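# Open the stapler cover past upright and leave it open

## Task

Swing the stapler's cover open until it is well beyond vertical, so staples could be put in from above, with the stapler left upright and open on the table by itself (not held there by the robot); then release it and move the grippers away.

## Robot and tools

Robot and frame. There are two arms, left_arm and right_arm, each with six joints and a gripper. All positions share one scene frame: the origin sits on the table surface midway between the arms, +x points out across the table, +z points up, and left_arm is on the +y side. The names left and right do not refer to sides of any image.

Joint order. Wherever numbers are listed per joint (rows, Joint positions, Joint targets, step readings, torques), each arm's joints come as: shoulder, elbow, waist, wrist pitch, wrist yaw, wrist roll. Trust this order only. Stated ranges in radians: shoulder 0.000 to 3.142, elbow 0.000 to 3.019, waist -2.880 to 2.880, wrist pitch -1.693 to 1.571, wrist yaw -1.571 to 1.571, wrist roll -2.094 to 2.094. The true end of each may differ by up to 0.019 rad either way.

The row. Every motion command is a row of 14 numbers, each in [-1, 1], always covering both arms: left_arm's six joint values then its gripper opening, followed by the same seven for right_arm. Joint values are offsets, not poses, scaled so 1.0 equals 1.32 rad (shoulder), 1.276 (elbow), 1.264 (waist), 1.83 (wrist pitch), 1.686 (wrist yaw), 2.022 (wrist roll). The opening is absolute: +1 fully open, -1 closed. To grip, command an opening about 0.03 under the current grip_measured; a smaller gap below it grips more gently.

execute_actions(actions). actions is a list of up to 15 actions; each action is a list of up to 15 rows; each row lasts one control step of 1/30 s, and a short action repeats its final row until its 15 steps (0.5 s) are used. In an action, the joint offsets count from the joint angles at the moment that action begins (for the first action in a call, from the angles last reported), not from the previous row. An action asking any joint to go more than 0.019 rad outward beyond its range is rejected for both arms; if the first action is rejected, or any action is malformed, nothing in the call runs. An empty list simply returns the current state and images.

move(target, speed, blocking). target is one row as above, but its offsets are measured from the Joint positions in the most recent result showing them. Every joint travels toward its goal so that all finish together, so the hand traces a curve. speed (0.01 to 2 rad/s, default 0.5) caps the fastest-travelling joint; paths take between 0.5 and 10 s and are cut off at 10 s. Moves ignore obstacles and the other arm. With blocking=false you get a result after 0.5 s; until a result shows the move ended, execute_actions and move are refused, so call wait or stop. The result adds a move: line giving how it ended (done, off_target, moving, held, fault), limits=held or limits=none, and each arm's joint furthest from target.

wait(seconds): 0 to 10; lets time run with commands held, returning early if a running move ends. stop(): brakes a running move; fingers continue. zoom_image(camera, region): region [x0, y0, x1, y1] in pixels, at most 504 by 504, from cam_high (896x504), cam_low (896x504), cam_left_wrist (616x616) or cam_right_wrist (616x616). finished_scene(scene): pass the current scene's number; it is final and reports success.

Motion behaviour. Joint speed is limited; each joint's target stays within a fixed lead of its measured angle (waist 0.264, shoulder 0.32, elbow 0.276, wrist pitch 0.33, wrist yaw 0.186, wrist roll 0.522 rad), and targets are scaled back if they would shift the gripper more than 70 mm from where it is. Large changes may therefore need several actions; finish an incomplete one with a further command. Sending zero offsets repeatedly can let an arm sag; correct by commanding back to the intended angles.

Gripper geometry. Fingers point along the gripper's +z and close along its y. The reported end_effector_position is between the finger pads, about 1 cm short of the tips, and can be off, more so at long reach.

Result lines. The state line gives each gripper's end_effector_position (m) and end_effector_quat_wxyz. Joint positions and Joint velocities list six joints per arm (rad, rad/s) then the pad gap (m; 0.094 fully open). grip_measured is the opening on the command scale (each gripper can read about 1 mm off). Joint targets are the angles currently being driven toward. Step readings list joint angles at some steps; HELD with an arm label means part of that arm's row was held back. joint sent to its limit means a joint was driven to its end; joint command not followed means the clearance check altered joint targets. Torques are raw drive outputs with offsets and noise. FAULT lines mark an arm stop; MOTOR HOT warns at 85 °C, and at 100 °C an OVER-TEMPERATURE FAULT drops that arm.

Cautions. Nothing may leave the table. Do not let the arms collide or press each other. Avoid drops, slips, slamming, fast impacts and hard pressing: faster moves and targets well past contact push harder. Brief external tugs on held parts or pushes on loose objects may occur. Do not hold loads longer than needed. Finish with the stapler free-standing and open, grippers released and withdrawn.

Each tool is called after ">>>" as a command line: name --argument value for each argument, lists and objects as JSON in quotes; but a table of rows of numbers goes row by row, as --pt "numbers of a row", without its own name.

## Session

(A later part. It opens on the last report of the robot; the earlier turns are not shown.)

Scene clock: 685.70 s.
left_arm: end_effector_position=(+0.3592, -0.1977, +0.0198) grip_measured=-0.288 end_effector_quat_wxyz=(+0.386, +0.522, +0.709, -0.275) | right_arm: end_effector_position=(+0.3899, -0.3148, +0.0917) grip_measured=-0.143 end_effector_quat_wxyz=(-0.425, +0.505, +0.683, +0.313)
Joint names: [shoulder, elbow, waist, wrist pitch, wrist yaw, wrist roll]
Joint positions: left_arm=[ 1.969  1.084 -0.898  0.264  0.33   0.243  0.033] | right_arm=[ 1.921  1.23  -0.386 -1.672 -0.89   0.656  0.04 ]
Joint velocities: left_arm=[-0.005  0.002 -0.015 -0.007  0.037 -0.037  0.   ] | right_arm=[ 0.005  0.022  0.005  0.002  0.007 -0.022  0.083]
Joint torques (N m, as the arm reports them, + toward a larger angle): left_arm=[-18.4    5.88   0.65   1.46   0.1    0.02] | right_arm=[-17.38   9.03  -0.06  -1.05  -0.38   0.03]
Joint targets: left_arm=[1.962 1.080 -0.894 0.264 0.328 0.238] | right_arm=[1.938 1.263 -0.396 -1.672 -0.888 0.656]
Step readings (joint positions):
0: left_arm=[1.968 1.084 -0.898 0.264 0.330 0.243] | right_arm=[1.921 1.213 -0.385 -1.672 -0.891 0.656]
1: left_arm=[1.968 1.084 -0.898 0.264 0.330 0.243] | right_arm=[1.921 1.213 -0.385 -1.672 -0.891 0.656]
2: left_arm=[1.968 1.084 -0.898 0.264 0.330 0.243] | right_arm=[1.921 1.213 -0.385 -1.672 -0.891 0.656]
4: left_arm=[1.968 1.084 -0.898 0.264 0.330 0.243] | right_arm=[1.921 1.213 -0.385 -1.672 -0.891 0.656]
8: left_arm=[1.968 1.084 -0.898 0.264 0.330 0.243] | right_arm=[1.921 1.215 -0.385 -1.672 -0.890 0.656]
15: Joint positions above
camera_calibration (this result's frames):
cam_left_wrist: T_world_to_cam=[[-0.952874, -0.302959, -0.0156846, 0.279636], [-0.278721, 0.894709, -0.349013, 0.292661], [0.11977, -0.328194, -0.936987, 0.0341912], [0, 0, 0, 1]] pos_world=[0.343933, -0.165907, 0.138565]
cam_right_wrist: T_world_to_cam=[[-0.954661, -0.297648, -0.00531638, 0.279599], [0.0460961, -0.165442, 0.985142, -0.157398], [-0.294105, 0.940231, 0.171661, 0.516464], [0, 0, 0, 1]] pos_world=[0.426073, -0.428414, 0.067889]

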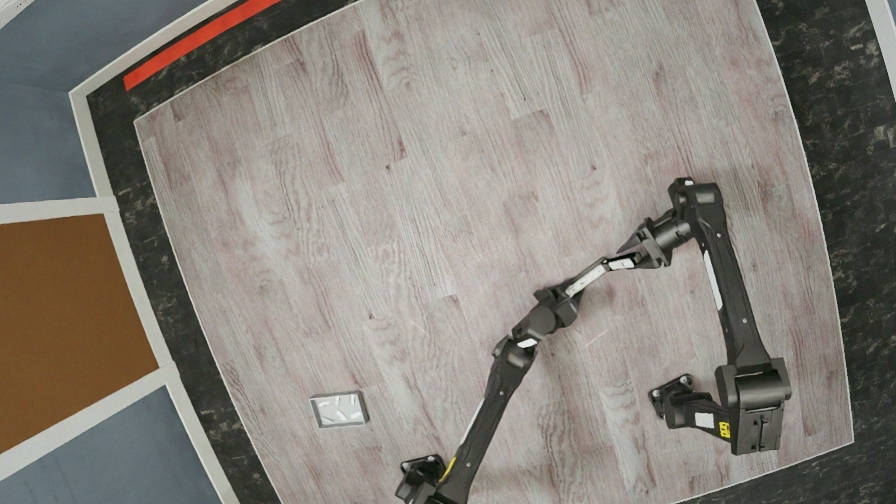

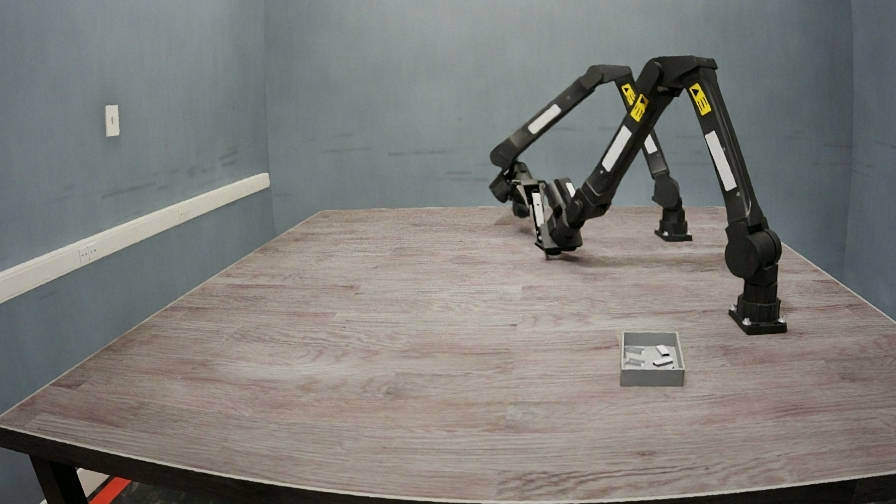

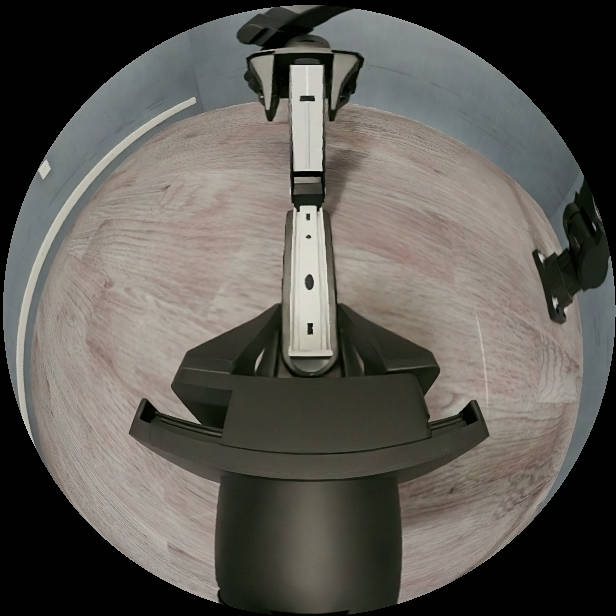

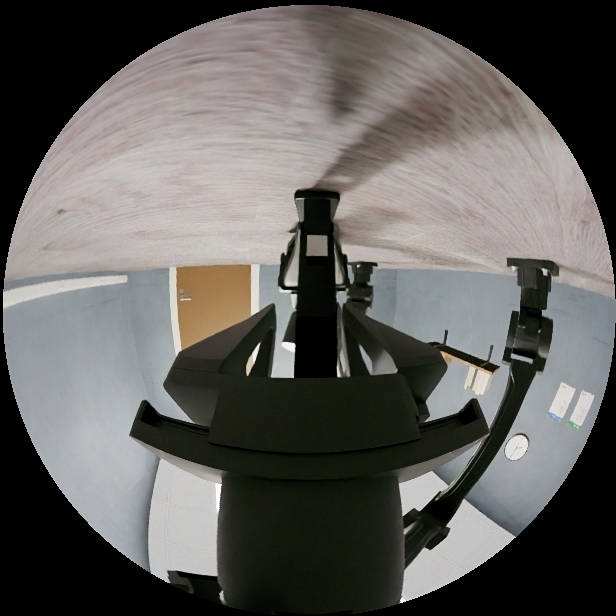

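>>> execute_actions --actions '[[[-0.005,-0.003,0.003,0,-0.001,-0.002,-0.34,0.013,0.026,-0.010,0,0,0,0.0], [-0.005,-0.003,0.003,0,-0.001,-0.002,-0.34,0.013,0.026,-0.013,0,0,0,0.08], [-0.005,-0.003,0.003,0,-0.001,-0.002,-0.34,0.013,0.026,-0.017,0,0,0,0.16], [-0.005,-0.003,0.003,0,-0.001,-0.002,-0.34,0.013,0.026,-0.022,0,0,0,0.24], [-0.005,-0.003,0.003,0,-0.001,-0.002,-0.34,0.013,0.026,-0.027,0,0,0,0.3], [-0.005,-0.003,0.003,0,-0.001,-0.002,-0.34,0.013,0.026,-0.032,0,0,0,0.3], [-0.005,-0.003,0.003,0,-0.001,-0.002,-0.34,0.013,0.026,-0.037,0,0,0,0.3], [-0.005,-0.003,0.003,0,-0.001,-0.002,-0.34,0.013,0.026,-0.042,0,0,0,0.3], [-0.005,-0.003,0.003,0,-0.001,-0.002,-0.34,0.013,0.026,-0.047,0,0,0,0.3], [-0.005,-0.003,0.003,0,-0.001,-0.002,-0.34,0.013,0.026,-0.052,0,0,0,0.3], [-0.005,-0.003,0.003,0,-0.001,-0.002,-0.34,0.013,0.026,-0.057,0,0,0,0.3], [-0.005,-0.003,0.003,0,-0.001,-0.002,-0.34,0.013,0.026,-0.062,0,0,0,0.3], [-0.005,-0.003,0.003,0,-0.001,-0.002,-0.34,0.013,0.026,-0.067,0,0,0,0.3], [-0.005,-0.003,0.003,0,-0.001,-0.002,-0.34,0.013,0.026,-0.072,0,0,0,0.3], [-0.005,-0.003,0.003,0,-0.001,-0.002,-0.34,0.013,0.026,-0.077,0,0,0,0.3]], [[-0.005,-0.003,0.003,0,-0.001,-0.002,-0.34,0.013,0.026,-0.028,0,0,0,0.3], [-0.005,-0.003,0.003,0,-0.001,-0.002,-0.34,0.013,0.026,-0.033,0,0,0,0.3], [-0.005,-0.003,0.003,0,-0.001,-0.002,-0.34,0.013,0.026,-0.038,0,0,0,0.3], [-0.005,-0.003,0.003,0,-0.001,-0.002,-0.34,0.013,0.026,-0.043,0,0,0,0.3], [-0.005,-0.003,0.003,0,-0.001,-0.002,-0.34,0.013,0.026,-0.048,0,0,0,0.3], [-0.005,-0.003,0.003,0,-0.001,-0.002,-0.34,0.013,0.026,-0.053,0,0,0,0.3], [-0.005,-0.003,0.003,0,-0.001,-0.002,-0.34,0.013,0.026,-0.058,0,0,0,0.3], [-0.005,-0.003,0.003,0,-0.001,-0.002,-0.34,0.013,0.026,-0.063,0,0,0,0.3], [-0.005,-0.003,0.003,0,-0.001,-0.002,-0.34,0.013,0.026,-0.068,0,0,0,0.3], [-0.005,-0.003,0.003,0,-0.001,-0.002,-0.34,0.013,0.026,-0.073,0,0,0,0.3], [-0.005,-0.003,0.003,0,-0.001,-0.002,-0.34,0.013,0.026,-0.078,0,0,0,0.3], [-0.005,-0.003,0.003,0,-0.001,-0.002,-0.34,0.013,0.026,-0.082,0,0,0,0.3], [-0.005,-0.003,0.003,0,-0.001,-0.002,-0.34,0.013,0.026,-0.085,0,0,0,0.3]]]'

Scene clock: 702.03 s.
left_arm: end_effector_position=(+0.3592, -0.1977, +0.0198) grip_measured=-0.288 end_effector_quat_wxyz=(+0.386, +0.522, +0.709, -0.275) | right_arm: end_effector_position=(+0.3916, -0.3869, +0.0917) grip_measured=+0.299 end_effector_quat_wxyz=(-0.396, +0.564, +0.635, +0.350)
Joint names: [shoulder, elbow, waist, wrist pitch, wrist yaw, wrist roll]
Joint positions: left_arm=[ 1.969  1.084 -0.898  0.264  0.33   0.243  0.033] | right_arm=[ 1.921  1.23  -0.566 -1.672 -0.89   0.656  0.061]
Joint velocities: left_arm=[ 0.005 -0.007  0.005 -0.002 -0.081 -0.007  0.001] | right_arm=[ 0.015  0.002 -0.103 -0.002 -0.007  0.037 -0.001]
Joint torques (N m, as the arm reports them, + toward a larger angle): left_arm=[-18.42   5.82   0.93   1.42   0.08   0.03] | right_arm=[-17.28   9.27   1.29  -0.99  -0.47   0.03]
Joint targets: left_arm=[1.962 1.080 -0.894 0.264 0.328 0.239] | right_arm=[1.938 1.263 -0.573 -1.672 -0.890 0.656]
Step readings (joint positions; steps 1 to 15: 1st action; 16 to 30: 2nd action):
0: left_arm=[1.969 1.084 -0.898 0.264 0.330 0.243] | right_arm=[1.921 1.230 -0.386 -1.672 -0.890 0.656]
1: left_arm=[1.969 1.084 -0.898 0.264 0.330 0.243] | right_arm=[1.921 1.230 -0.386 -1.672 -0.890 0.656]
2: left_arm=[1.969 1.084 -0.898 0.264 0.330 0.243] | right_arm=[1.921 1.230 -0.387 -1.672 -0.890 0.656]
4: left_arm=[1.969 1.084 -0.898 0.264 0.330 0.243] | right_arm=[1.921 1.230 -0.390 -1.672 -0.890 0.656]
8: left_arm=[1.969 1.084 -0.898 0.264 0.330 0.243] | right_arm=[1.921 1.230 -0.410 -1.672 -0.890 0.656]
15: left_arm=[1.969 1.084 -0.898 0.264 0.330 0.243] | right_arm=[1.921 1.230 -0.465 -1.672 -0.890 0.656]
16: left_arm=[1.969 1.084 -0.898 0.264 0.330 0.243] | right_arm=[1.921 1.230 -0.473 -1.672 -0.890 0.656]
17: left_arm=[1.969 1.084 -0.898 0.264 0.330 0.243] | right_arm=[1.921 1.230 -0.480 -1.672 -0.890 0.656]
19: left_arm=[1.969 1.084 -0.898 0.264 0.330 0.243] | right_arm=[1.921 1.230 -0.496 -1.672 -0.890 0.656]
23: left_arm=[1.969 1.084 -0.898 0.264 0.330 0.243] | right_arm=[1.921 1.230 -0.527 -1.672 -0.890 0.656]
30: Joint positions above
camera_calibration (this result's frames):
cam_left_wrist: T_world_to_cam=[[-0.952874, -0.302959, -0.0156846, 0.279636], [-0.278721, 0.894709, -0.349013, 0.292661], [0.11977, -0.328194, -0.936987, 0.0341912], [0, 0, 0, 1]] pos_world=[0.343933, -0.165907, 0.138565]
cam_right_wrist: T_world_to_cam=[[-0.992438, -0.122628, -0.00531638, 0.3422], [0.0158532, -0.17101, 0.985142, -0.159716], [-0.121715, 0.977608, 0.171661, 0.531706], [0, 0, 0, 1]] pos_world=[0.406861, -0.50515, 0.067889]

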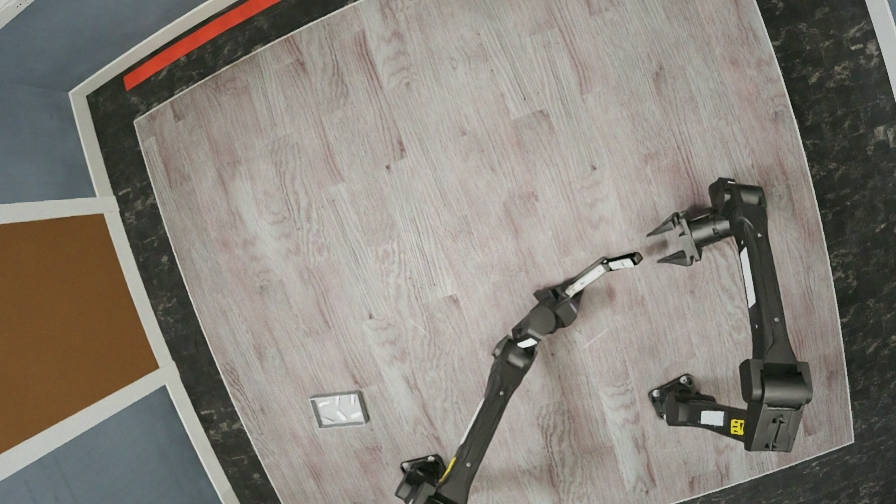

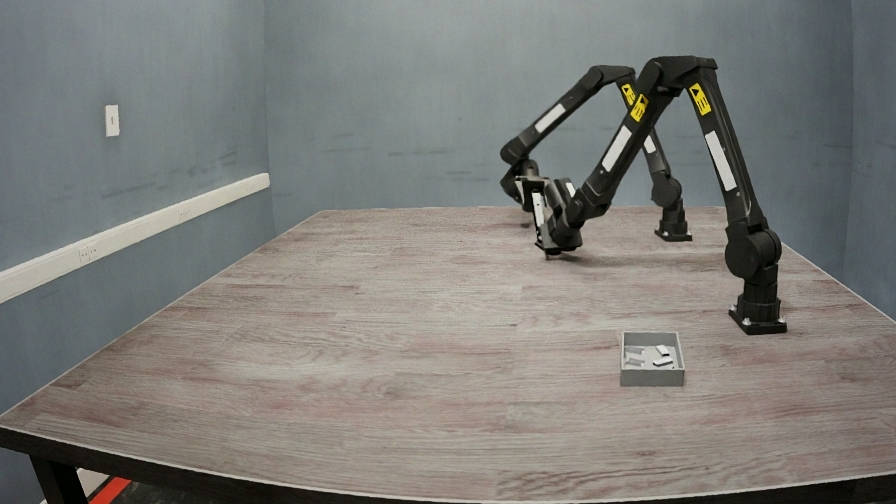

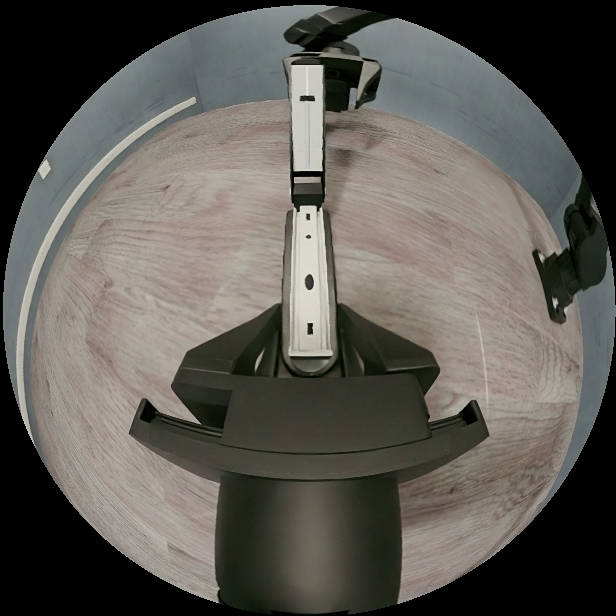

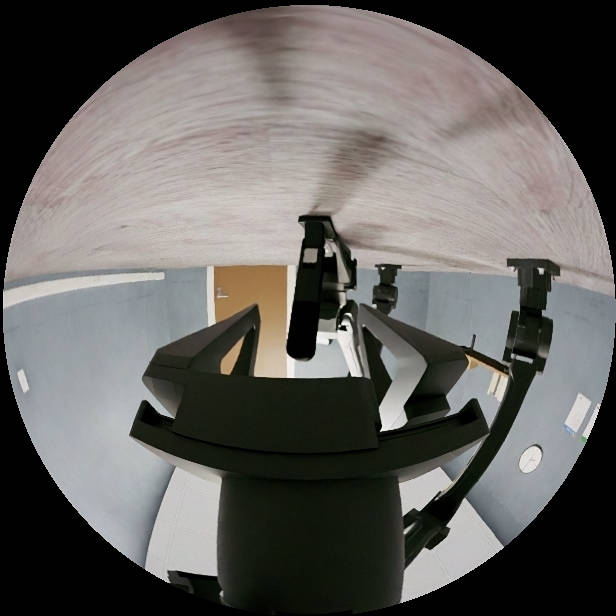

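>>> execute_actions --actions '[[[-0.005,-0.003,0.003,0,0,0,-0.32,0.013,0.026,-0.006,0,0,0,0.3], [-0.005,-0.003,0.002,0,0,0,-0.30,0.011,0.026,-0.006,0,0,0,0.3], [-0.005,-0.003,0.002,0,0,0,-0.28,0.008,0.026,-0.006,0,0,0,0.3], [-0.005,-0.003,0.001,0,0,0,-0.25,0.004,0.026,-0.006,0,0,0,0.3], [-0.005,-0.003,0.001,0,0,0,-0.20,0.000,0.026,-0.008,0,0,0,0.3], [-0.005,-0.003,0.0,0,0,0,-0.13,-0.005,0.026,-0.011,0,0,0,0.3], [-0.005,-0.003,0.0,0,0,0,-0.05,-0.010,0.026,-0.015,0,0,0,0.3], [-0.005,-0.003,0.0,0,0,0,0.03,-0.014,0.026,-0.019,0,0,0,0.3], [-0.005,-0.003,0.0,0,0,0,0.11,-0.018,0.026,-0.023,0,0,0,0.3], [-0.005,-0.003,0.0,0,0,0,0.19,-0.022,0.026,-0.027,0,0,0,0.3], [-0.006,-0.003,0.0,0,0,0,0.27,-0.026,0.026,-0.031,0,0,0,0.3], [-0.008,-0.003,0.0,0,0,0,0.35,-0.030,0.026,-0.035,0,0,0,0.3], [-0.010,-0.003,0.0,0,0,0,0.4,-0.034,0.026,-0.039,0,0,0,0.3], [-0.013,-0.003,0.0,0,0,0,0.4,-0.038,0.026,-0.043,0,0,0,0.3], [-0.016,-0.003,0.0,0,0,0,0.4,-0.042,0.026,-0.047,0,0,0,0.3]], [[-0.015,0,0,0,0,0,0.4,-0.022,0.026,-0.024,0,0,0,0.3], [-0.019,0,0,0,0,0,0.4,-0.026,0.026,-0.028,0,0,0,0.3], [-0.023,0,0,0,0,0,0.4,-0.030,0.026,-0.032,0,0,0,0.3], [-0.028,0,0,0,0,0,0.4,-0.034,0.026,-0.036,0,0,0,0.3], [-0.033,0,0,0,0,0,0.4,-0.038,0.026,-0.040,0,0,0,0.3], [-0.038,0,0,0,0,0,0.4,-0.042,0.026,-0.044,0,0,0,0.3], [-0.043,0,0,0,0,0,0.4,-0.046,0.026,-0.048,0,0,0,0.3], [-0.048,0,0,0,0,0,0.4,-0.050,0.026,-0.052,0,0,0,0.3], [-0.053,0,0,0,0,0,0.4,-0.054,0.026,-0.056,0,0,0,0.3], [-0.058,0,0,0,0,0,0.4,-0.058,0.026,-0.060,0,0,0,0.3], [-0.063,0,0,0,0,0,0.4,-0.061,0.026,-0.063,0,0,0,0.3], [-0.068,0,0,0,0,0,0.4,-0.063,0.026,-0.065,0,0,0,0.3], [-0.073,0,0,0,0,0,0.4,-0.064,0.026,-0.066,0,0,0,0.3], [-0.078,0,0,0,0,0,0.4,-0.064,0.026,-0.066,0,0,0,0.3], [-0.083,0,0,0,0,0,0.4,-0.064,0.026,-0.066,0,0,0,0.3]], [[-0.030,0,0.010,0,0,0,0.4,0,0.026,0,0,0,0,0.3], [-0.035,0,0.016,0,0,0,0.4,0,0.026,0,0,0,0,0.3], [-0.040,0,0.022,0,0,0,0.4,0,0.026,0,0,0,0,0.3], [-0.045,0,0.029,0,0,0,0.4,0,0.026,0,0,0,0,0.3], [-0.050,0,0.036,0,0,0,0.4,0,0.026,0,0,0,0,0.3], [-0.055,0,0.043,0,0,0,0.4,0,0.026,0,0,0,0,0.3], [-0.060,0,0.050,0,0,0,0.4,0,0.026,0,0,0,0,0.3], [-0.065,0,0.057,0,0,0,0.4,0,0.026,0,0,0,0,0.3], [-0.070,0,0.064,0,0,0,0.4,0,0.026,0,0,0,0,0.3], [-0.075,0,0.071,0,0,0,0.4,0,0.026,0,0,0,0,0.3], [-0.079,0,0.078,0,0,0,0.4,0,0.026,0,0,0,0,0.3], [-0.082,0,0.084,0,0,0,0.4,0,0.026,0,0,0,0,0.3], [-0.084,0,0.089,0,0,0,0.4,0,0.026,0,0,0,0,0.3], [-0.085,0,0.092,0,0,0,0.4,0,0.026,0,0,0,0,0.3]]]'

Scene clock: 719.27 s.
left_arm: end_effector_position=(+0.4215, -0.1589, +0.1269) grip_measured=+0.398 end_effector_quat_wxyz=(+0.470, +0.475, +0.695, -0.265) | right_arm: end_effector_position=(+0.3880, -0.4338, +0.1229) grip_measured=+0.299 end_effector_quat_wxyz=(-0.339, +0.593, +0.623, +0.382)
Joint names: [shoulder, elbow, waist, wrist pitch, wrist yaw, wrist roll]
Joint positions: left_arm=[ 1.804  1.084 -0.791  0.264  0.33   0.243  0.066] | right_arm=[ 1.835  1.231 -0.68  -1.672 -0.89   0.656  0.061]
Joint velocities: left_arm=[-0.122 -0.007  0.249  0.007  0.007 -0.007  0.001] | right_arm=[-0.015 -0.012 -0.005 -0.002 -0.007  0.037  0.   ]
Joint torques (N m, as the arm reports them, + toward a larger angle): left_arm=[-18.2    7.09  -0.43   1.48   0.13   0.08] | right_arm=[-18.03   9.7    0.45  -0.86  -0.5    0.02]
Joint targets: left_arm=[1.782 1.084 -0.782 0.264 0.330 0.243] | right_arm=[1.837 1.264 -0.679 -1.672 -0.890 0.656]
Step readings (joint positions; steps 1 to 15: 1st action; 16 to 30: 2nd action; 31 to 45: 3rd action):
0: left_arm=[1.969 1.084 -0.898 0.264 0.330 0.243] | right_arm=[1.921 1.230 -0.570 -1.672 -0.890 0.656]
1: left_arm=[1.969 1.084 -0.898 0.264 0.330 0.243] | right_arm=[1.921 1.230 -0.570 -1.672 -0.890 0.656]
2: left_arm=[1.969 1.084 -0.898 0.264 0.330 0.243] | right_arm=[1.921 1.230 -0.570 -1.672 -0.890 0.656]
4: left_arm=[1.969 1.084 -0.898 0.264 0.330 0.243] | right_arm=[1.921 1.230 -0.570 -1.672 -0.890 0.656]
8: left_arm=[1.969 1.084 -0.898 0.264 0.330 0.243] | right_arm=[1.921 1.230 -0.571 -1.672 -0.890 0.656]
15: left_arm=[1.969 1.084 -0.898 0.264 0.330 0.243] | right_arm=[1.905 1.230 -0.602 -1.672 -0.890 0.656]
16: left_arm=[1.969 1.084 -0.898 0.264 0.330 0.243] | right_arm=[1.899 1.230 -0.609 -1.672 -0.890 0.656]
17: left_arm=[1.969 1.084 -0.898 0.264 0.330 0.243] | right_arm=[1.894 1.231 -0.616 -1.672 -0.890 0.656]
19: left_arm=[1.968 1.084 -0.898 0.264 0.330 0.243] | right_arm=[1.885 1.231 -0.630 -1.672 -0.890 0.656]
23: left_arm=[1.953 1.084 -0.898 0.264 0.330 0.243] | right_arm=[1.869 1.231 -0.652 -1.672 -0.890 0.656]
30: left_arm=[1.894 1.084 -0.898 0.264 0.330 0.243] | right_arm=[1.837 1.231 -0.679 -1.672 -0.890 0.656]
31: left_arm=[1.886 1.084 -0.898 0.264 0.330 0.243] | right_arm=[1.835 1.231 -0.680 -1.672 -0.890 0.656]
32: left_arm=[1.878 1.084 -0.898 0.264 0.330 0.243] | right_arm=[1.835 1.231 -0.680 -1.672 -0.890 0.656]
34: left_arm=[1.864 1.084 -0.894 0.264 0.330 0.243] | right_arm=[1.835 1.231 -0.680 -1.672 -0.890 0.656]
38: left_arm=[1.842 1.084 -0.869 0.264 0.330 0.243] | right_arm=[1.835 1.231 -0.680 -1.672 -0.890 0.656]
45: Joint positions above
camera_calibration (this result's frames):
cam_left_wrist: T_world_to_cam=[[-0.909169, -0.408572, -0.0805091, 0.325508], [-0.322355, 0.812897, -0.485062, 0.335314], [0.263628, -0.415051, -0.870766, 0.0569619], [0, 0, 0, 1]] pos_world=[0.389015, -0.11594, 0.238455]
cam_right_wrist: T_world_to_cam=[[-0.996683, -0.0103591, -0.0807171, 0.392652], [-0.0787154, -0.128974, 0.988519, -0.143931], [-0.0206506, 0.991594, 0.127731, 0.544037], [0, 0, 0, 1]] pos_world=[0.391255, -0.55396, 0.104482]

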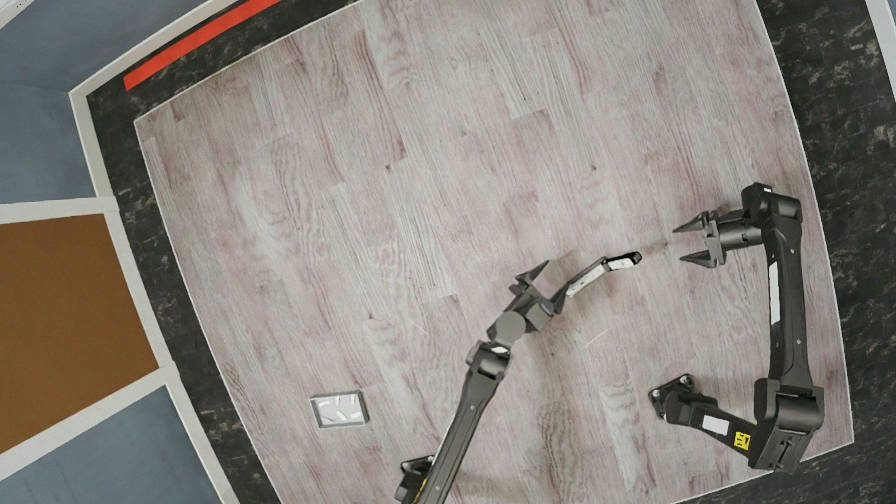

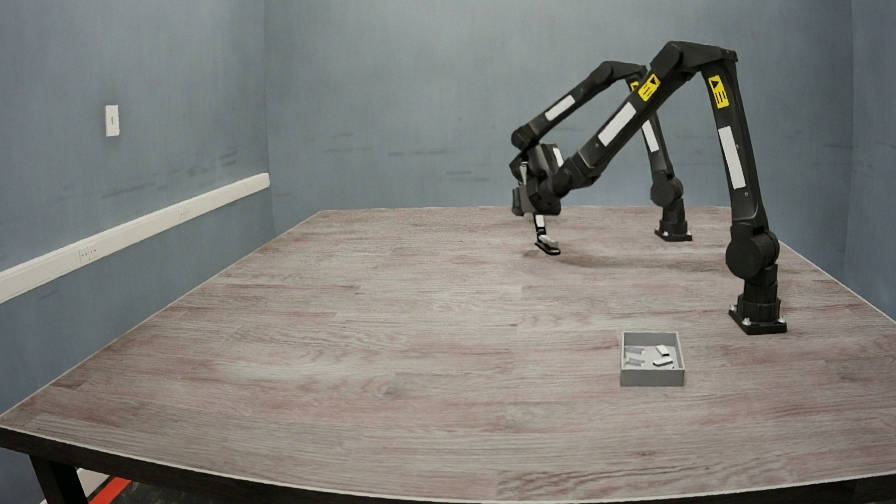

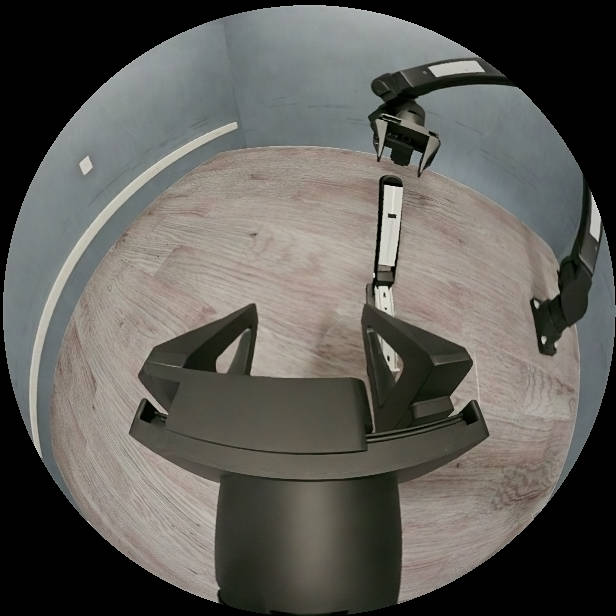

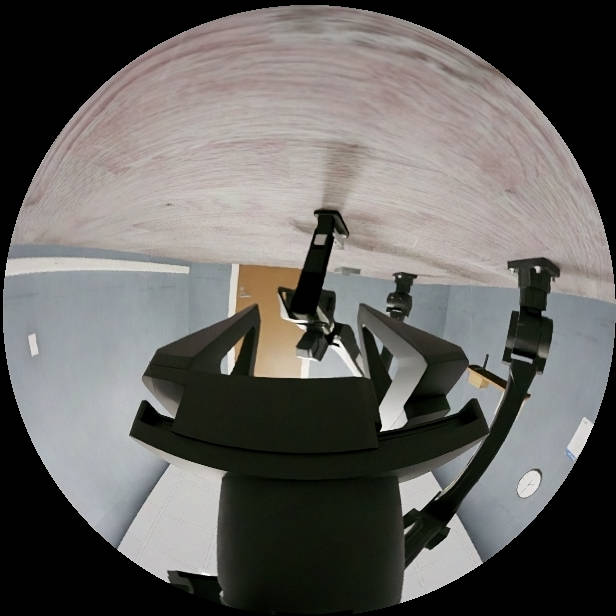

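>>> move --target '[-0.03,0,0.22,0,0,0,0.4,0.002,0.026,0,0,0,0,0.3]' --speed 0.4

Scene clock: 721.53 s.
left_arm: end_effector_position=(+0.5427, -0.0121, +0.1388) grip_measured=+0.398 end_effector_quat_wxyz=(+0.511, +0.372, +0.750, -0.196) | right_arm: end_effector_position=(+0.3880, -0.4338, +0.1229) grip_measured=+0.299 end_effector_quat_wxyz=(-0.339, +0.593, +0.623, +0.382)
Joint names: [shoulder, elbow, waist, wrist pitch, wrist yaw, wrist roll]
Joint positions: left_arm=[ 1.786  1.084 -0.509  0.264  0.33   0.243  0.066] | right_arm=[ 1.835  1.231 -0.68  -1.672 -0.89   0.656  0.061]
Joint velocities: left_arm=[-0.005 -0.002  0.015 -0.012  0.007 -0.007 -0.   ] | right_arm=[-0.015 -0.007  0.005 -0.022 -0.007 -0.037  0.   ]
Joint torques (N m, as the arm reports them, + toward a larger angle): left_arm=[-18.86   7.16   0.38   1.54   0.12   0.07] | right_arm=[-17.89   9.91   0.69  -0.87  -0.5    0.02]
Joint targets: left_arm=[1.764 1.084 -0.513 0.264 0.330 0.243] | right_arm=[1.838 1.265 -0.680 -1.672 -0.890 0.656]
move: off_target (left_arm, right_arm); limits=none; left_arm: farthest joint: the shoulder, 0.021 radians from its target (0.031 radians at the start); right_arm: farthest joint: the elbow, 0.033 radians from its target (0.033 radians at the start)
camera_calibration (this result's frames):
cam_left_wrist: T_world_to_cam=[[-0.758244, -0.646058, -0.0876089, 0.412756], [-0.527719, 0.687081, -0.499432, 0.372752], [0.382856, -0.332458, -0.861912, 0.0314382], [0, 0, 0, 1]] pos_world=[0.497642, 0.0210057, 0.249422]
cam_right_wrist: T_world_to_cam=[[-0.996683, -0.0103591, -0.0807171, 0.392652], [-0.0787154, -0.128974, 0.988519, -0.143931], [-0.0206506, 0.991594, 0.127731, 0.544037], [0, 0, 0, 1]] pos_world=[0.391255, -0.55396, 0.104482]

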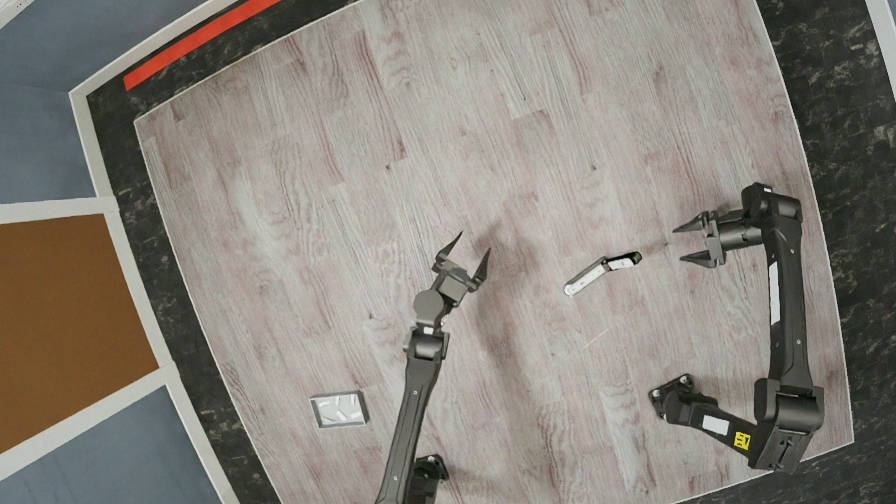

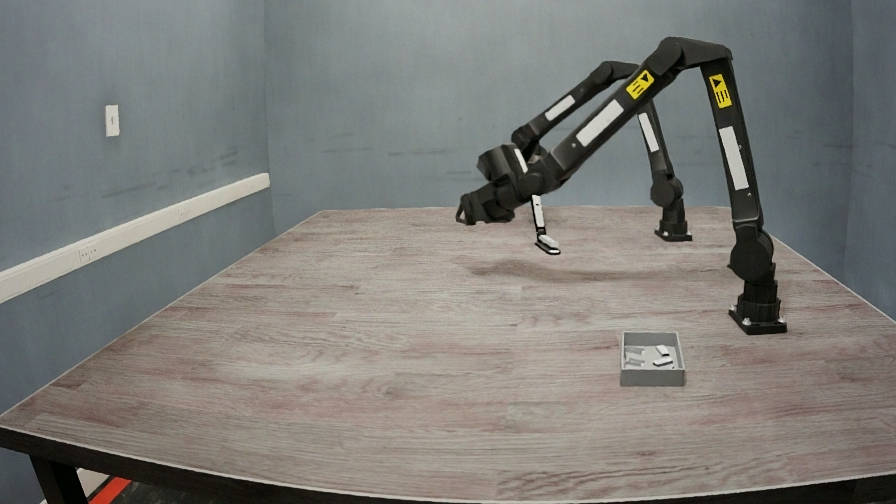

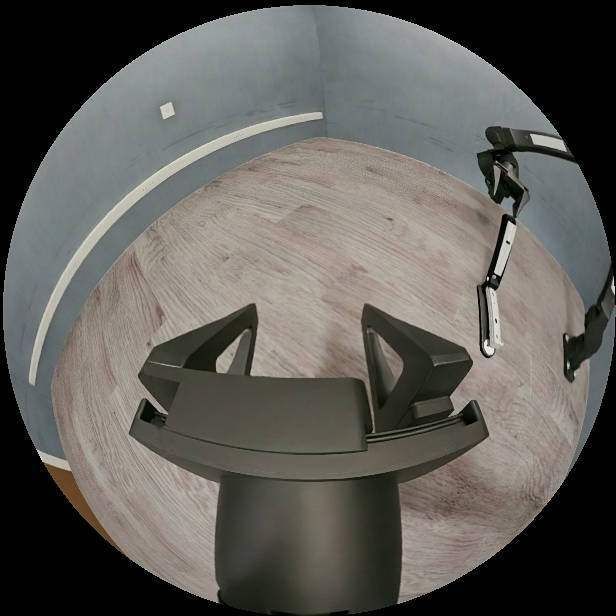

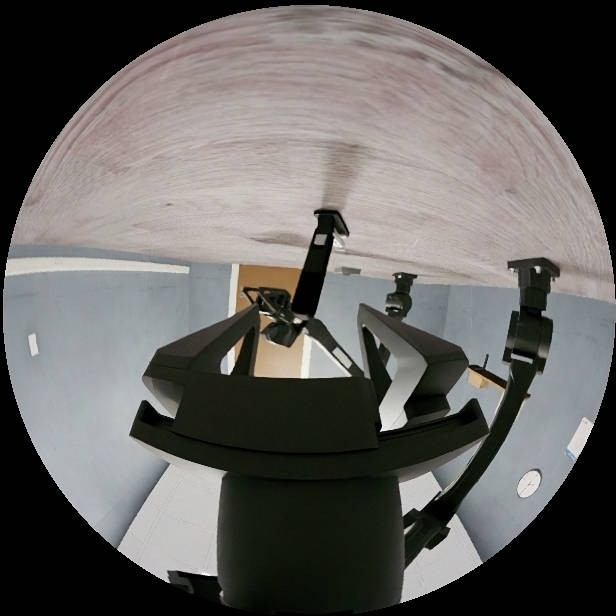

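>>> zoom_image --camera "cam_high" --region '[540, 220, 680, 320]'

Region (540, 220, 680, 320) of cam_high's 896x504 image, scaled by 3.600, with more detail than that image has; it fills the top 360 rows of this view, and the rest is white.

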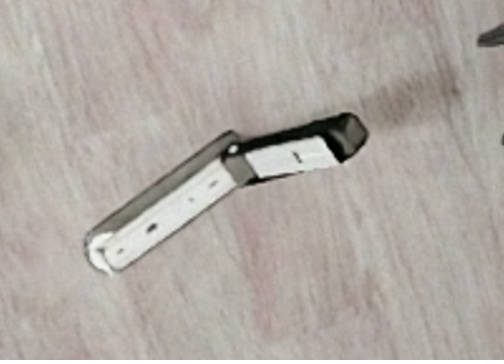

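>>> finished_scene --scene 1

The scene is finished: the task was done.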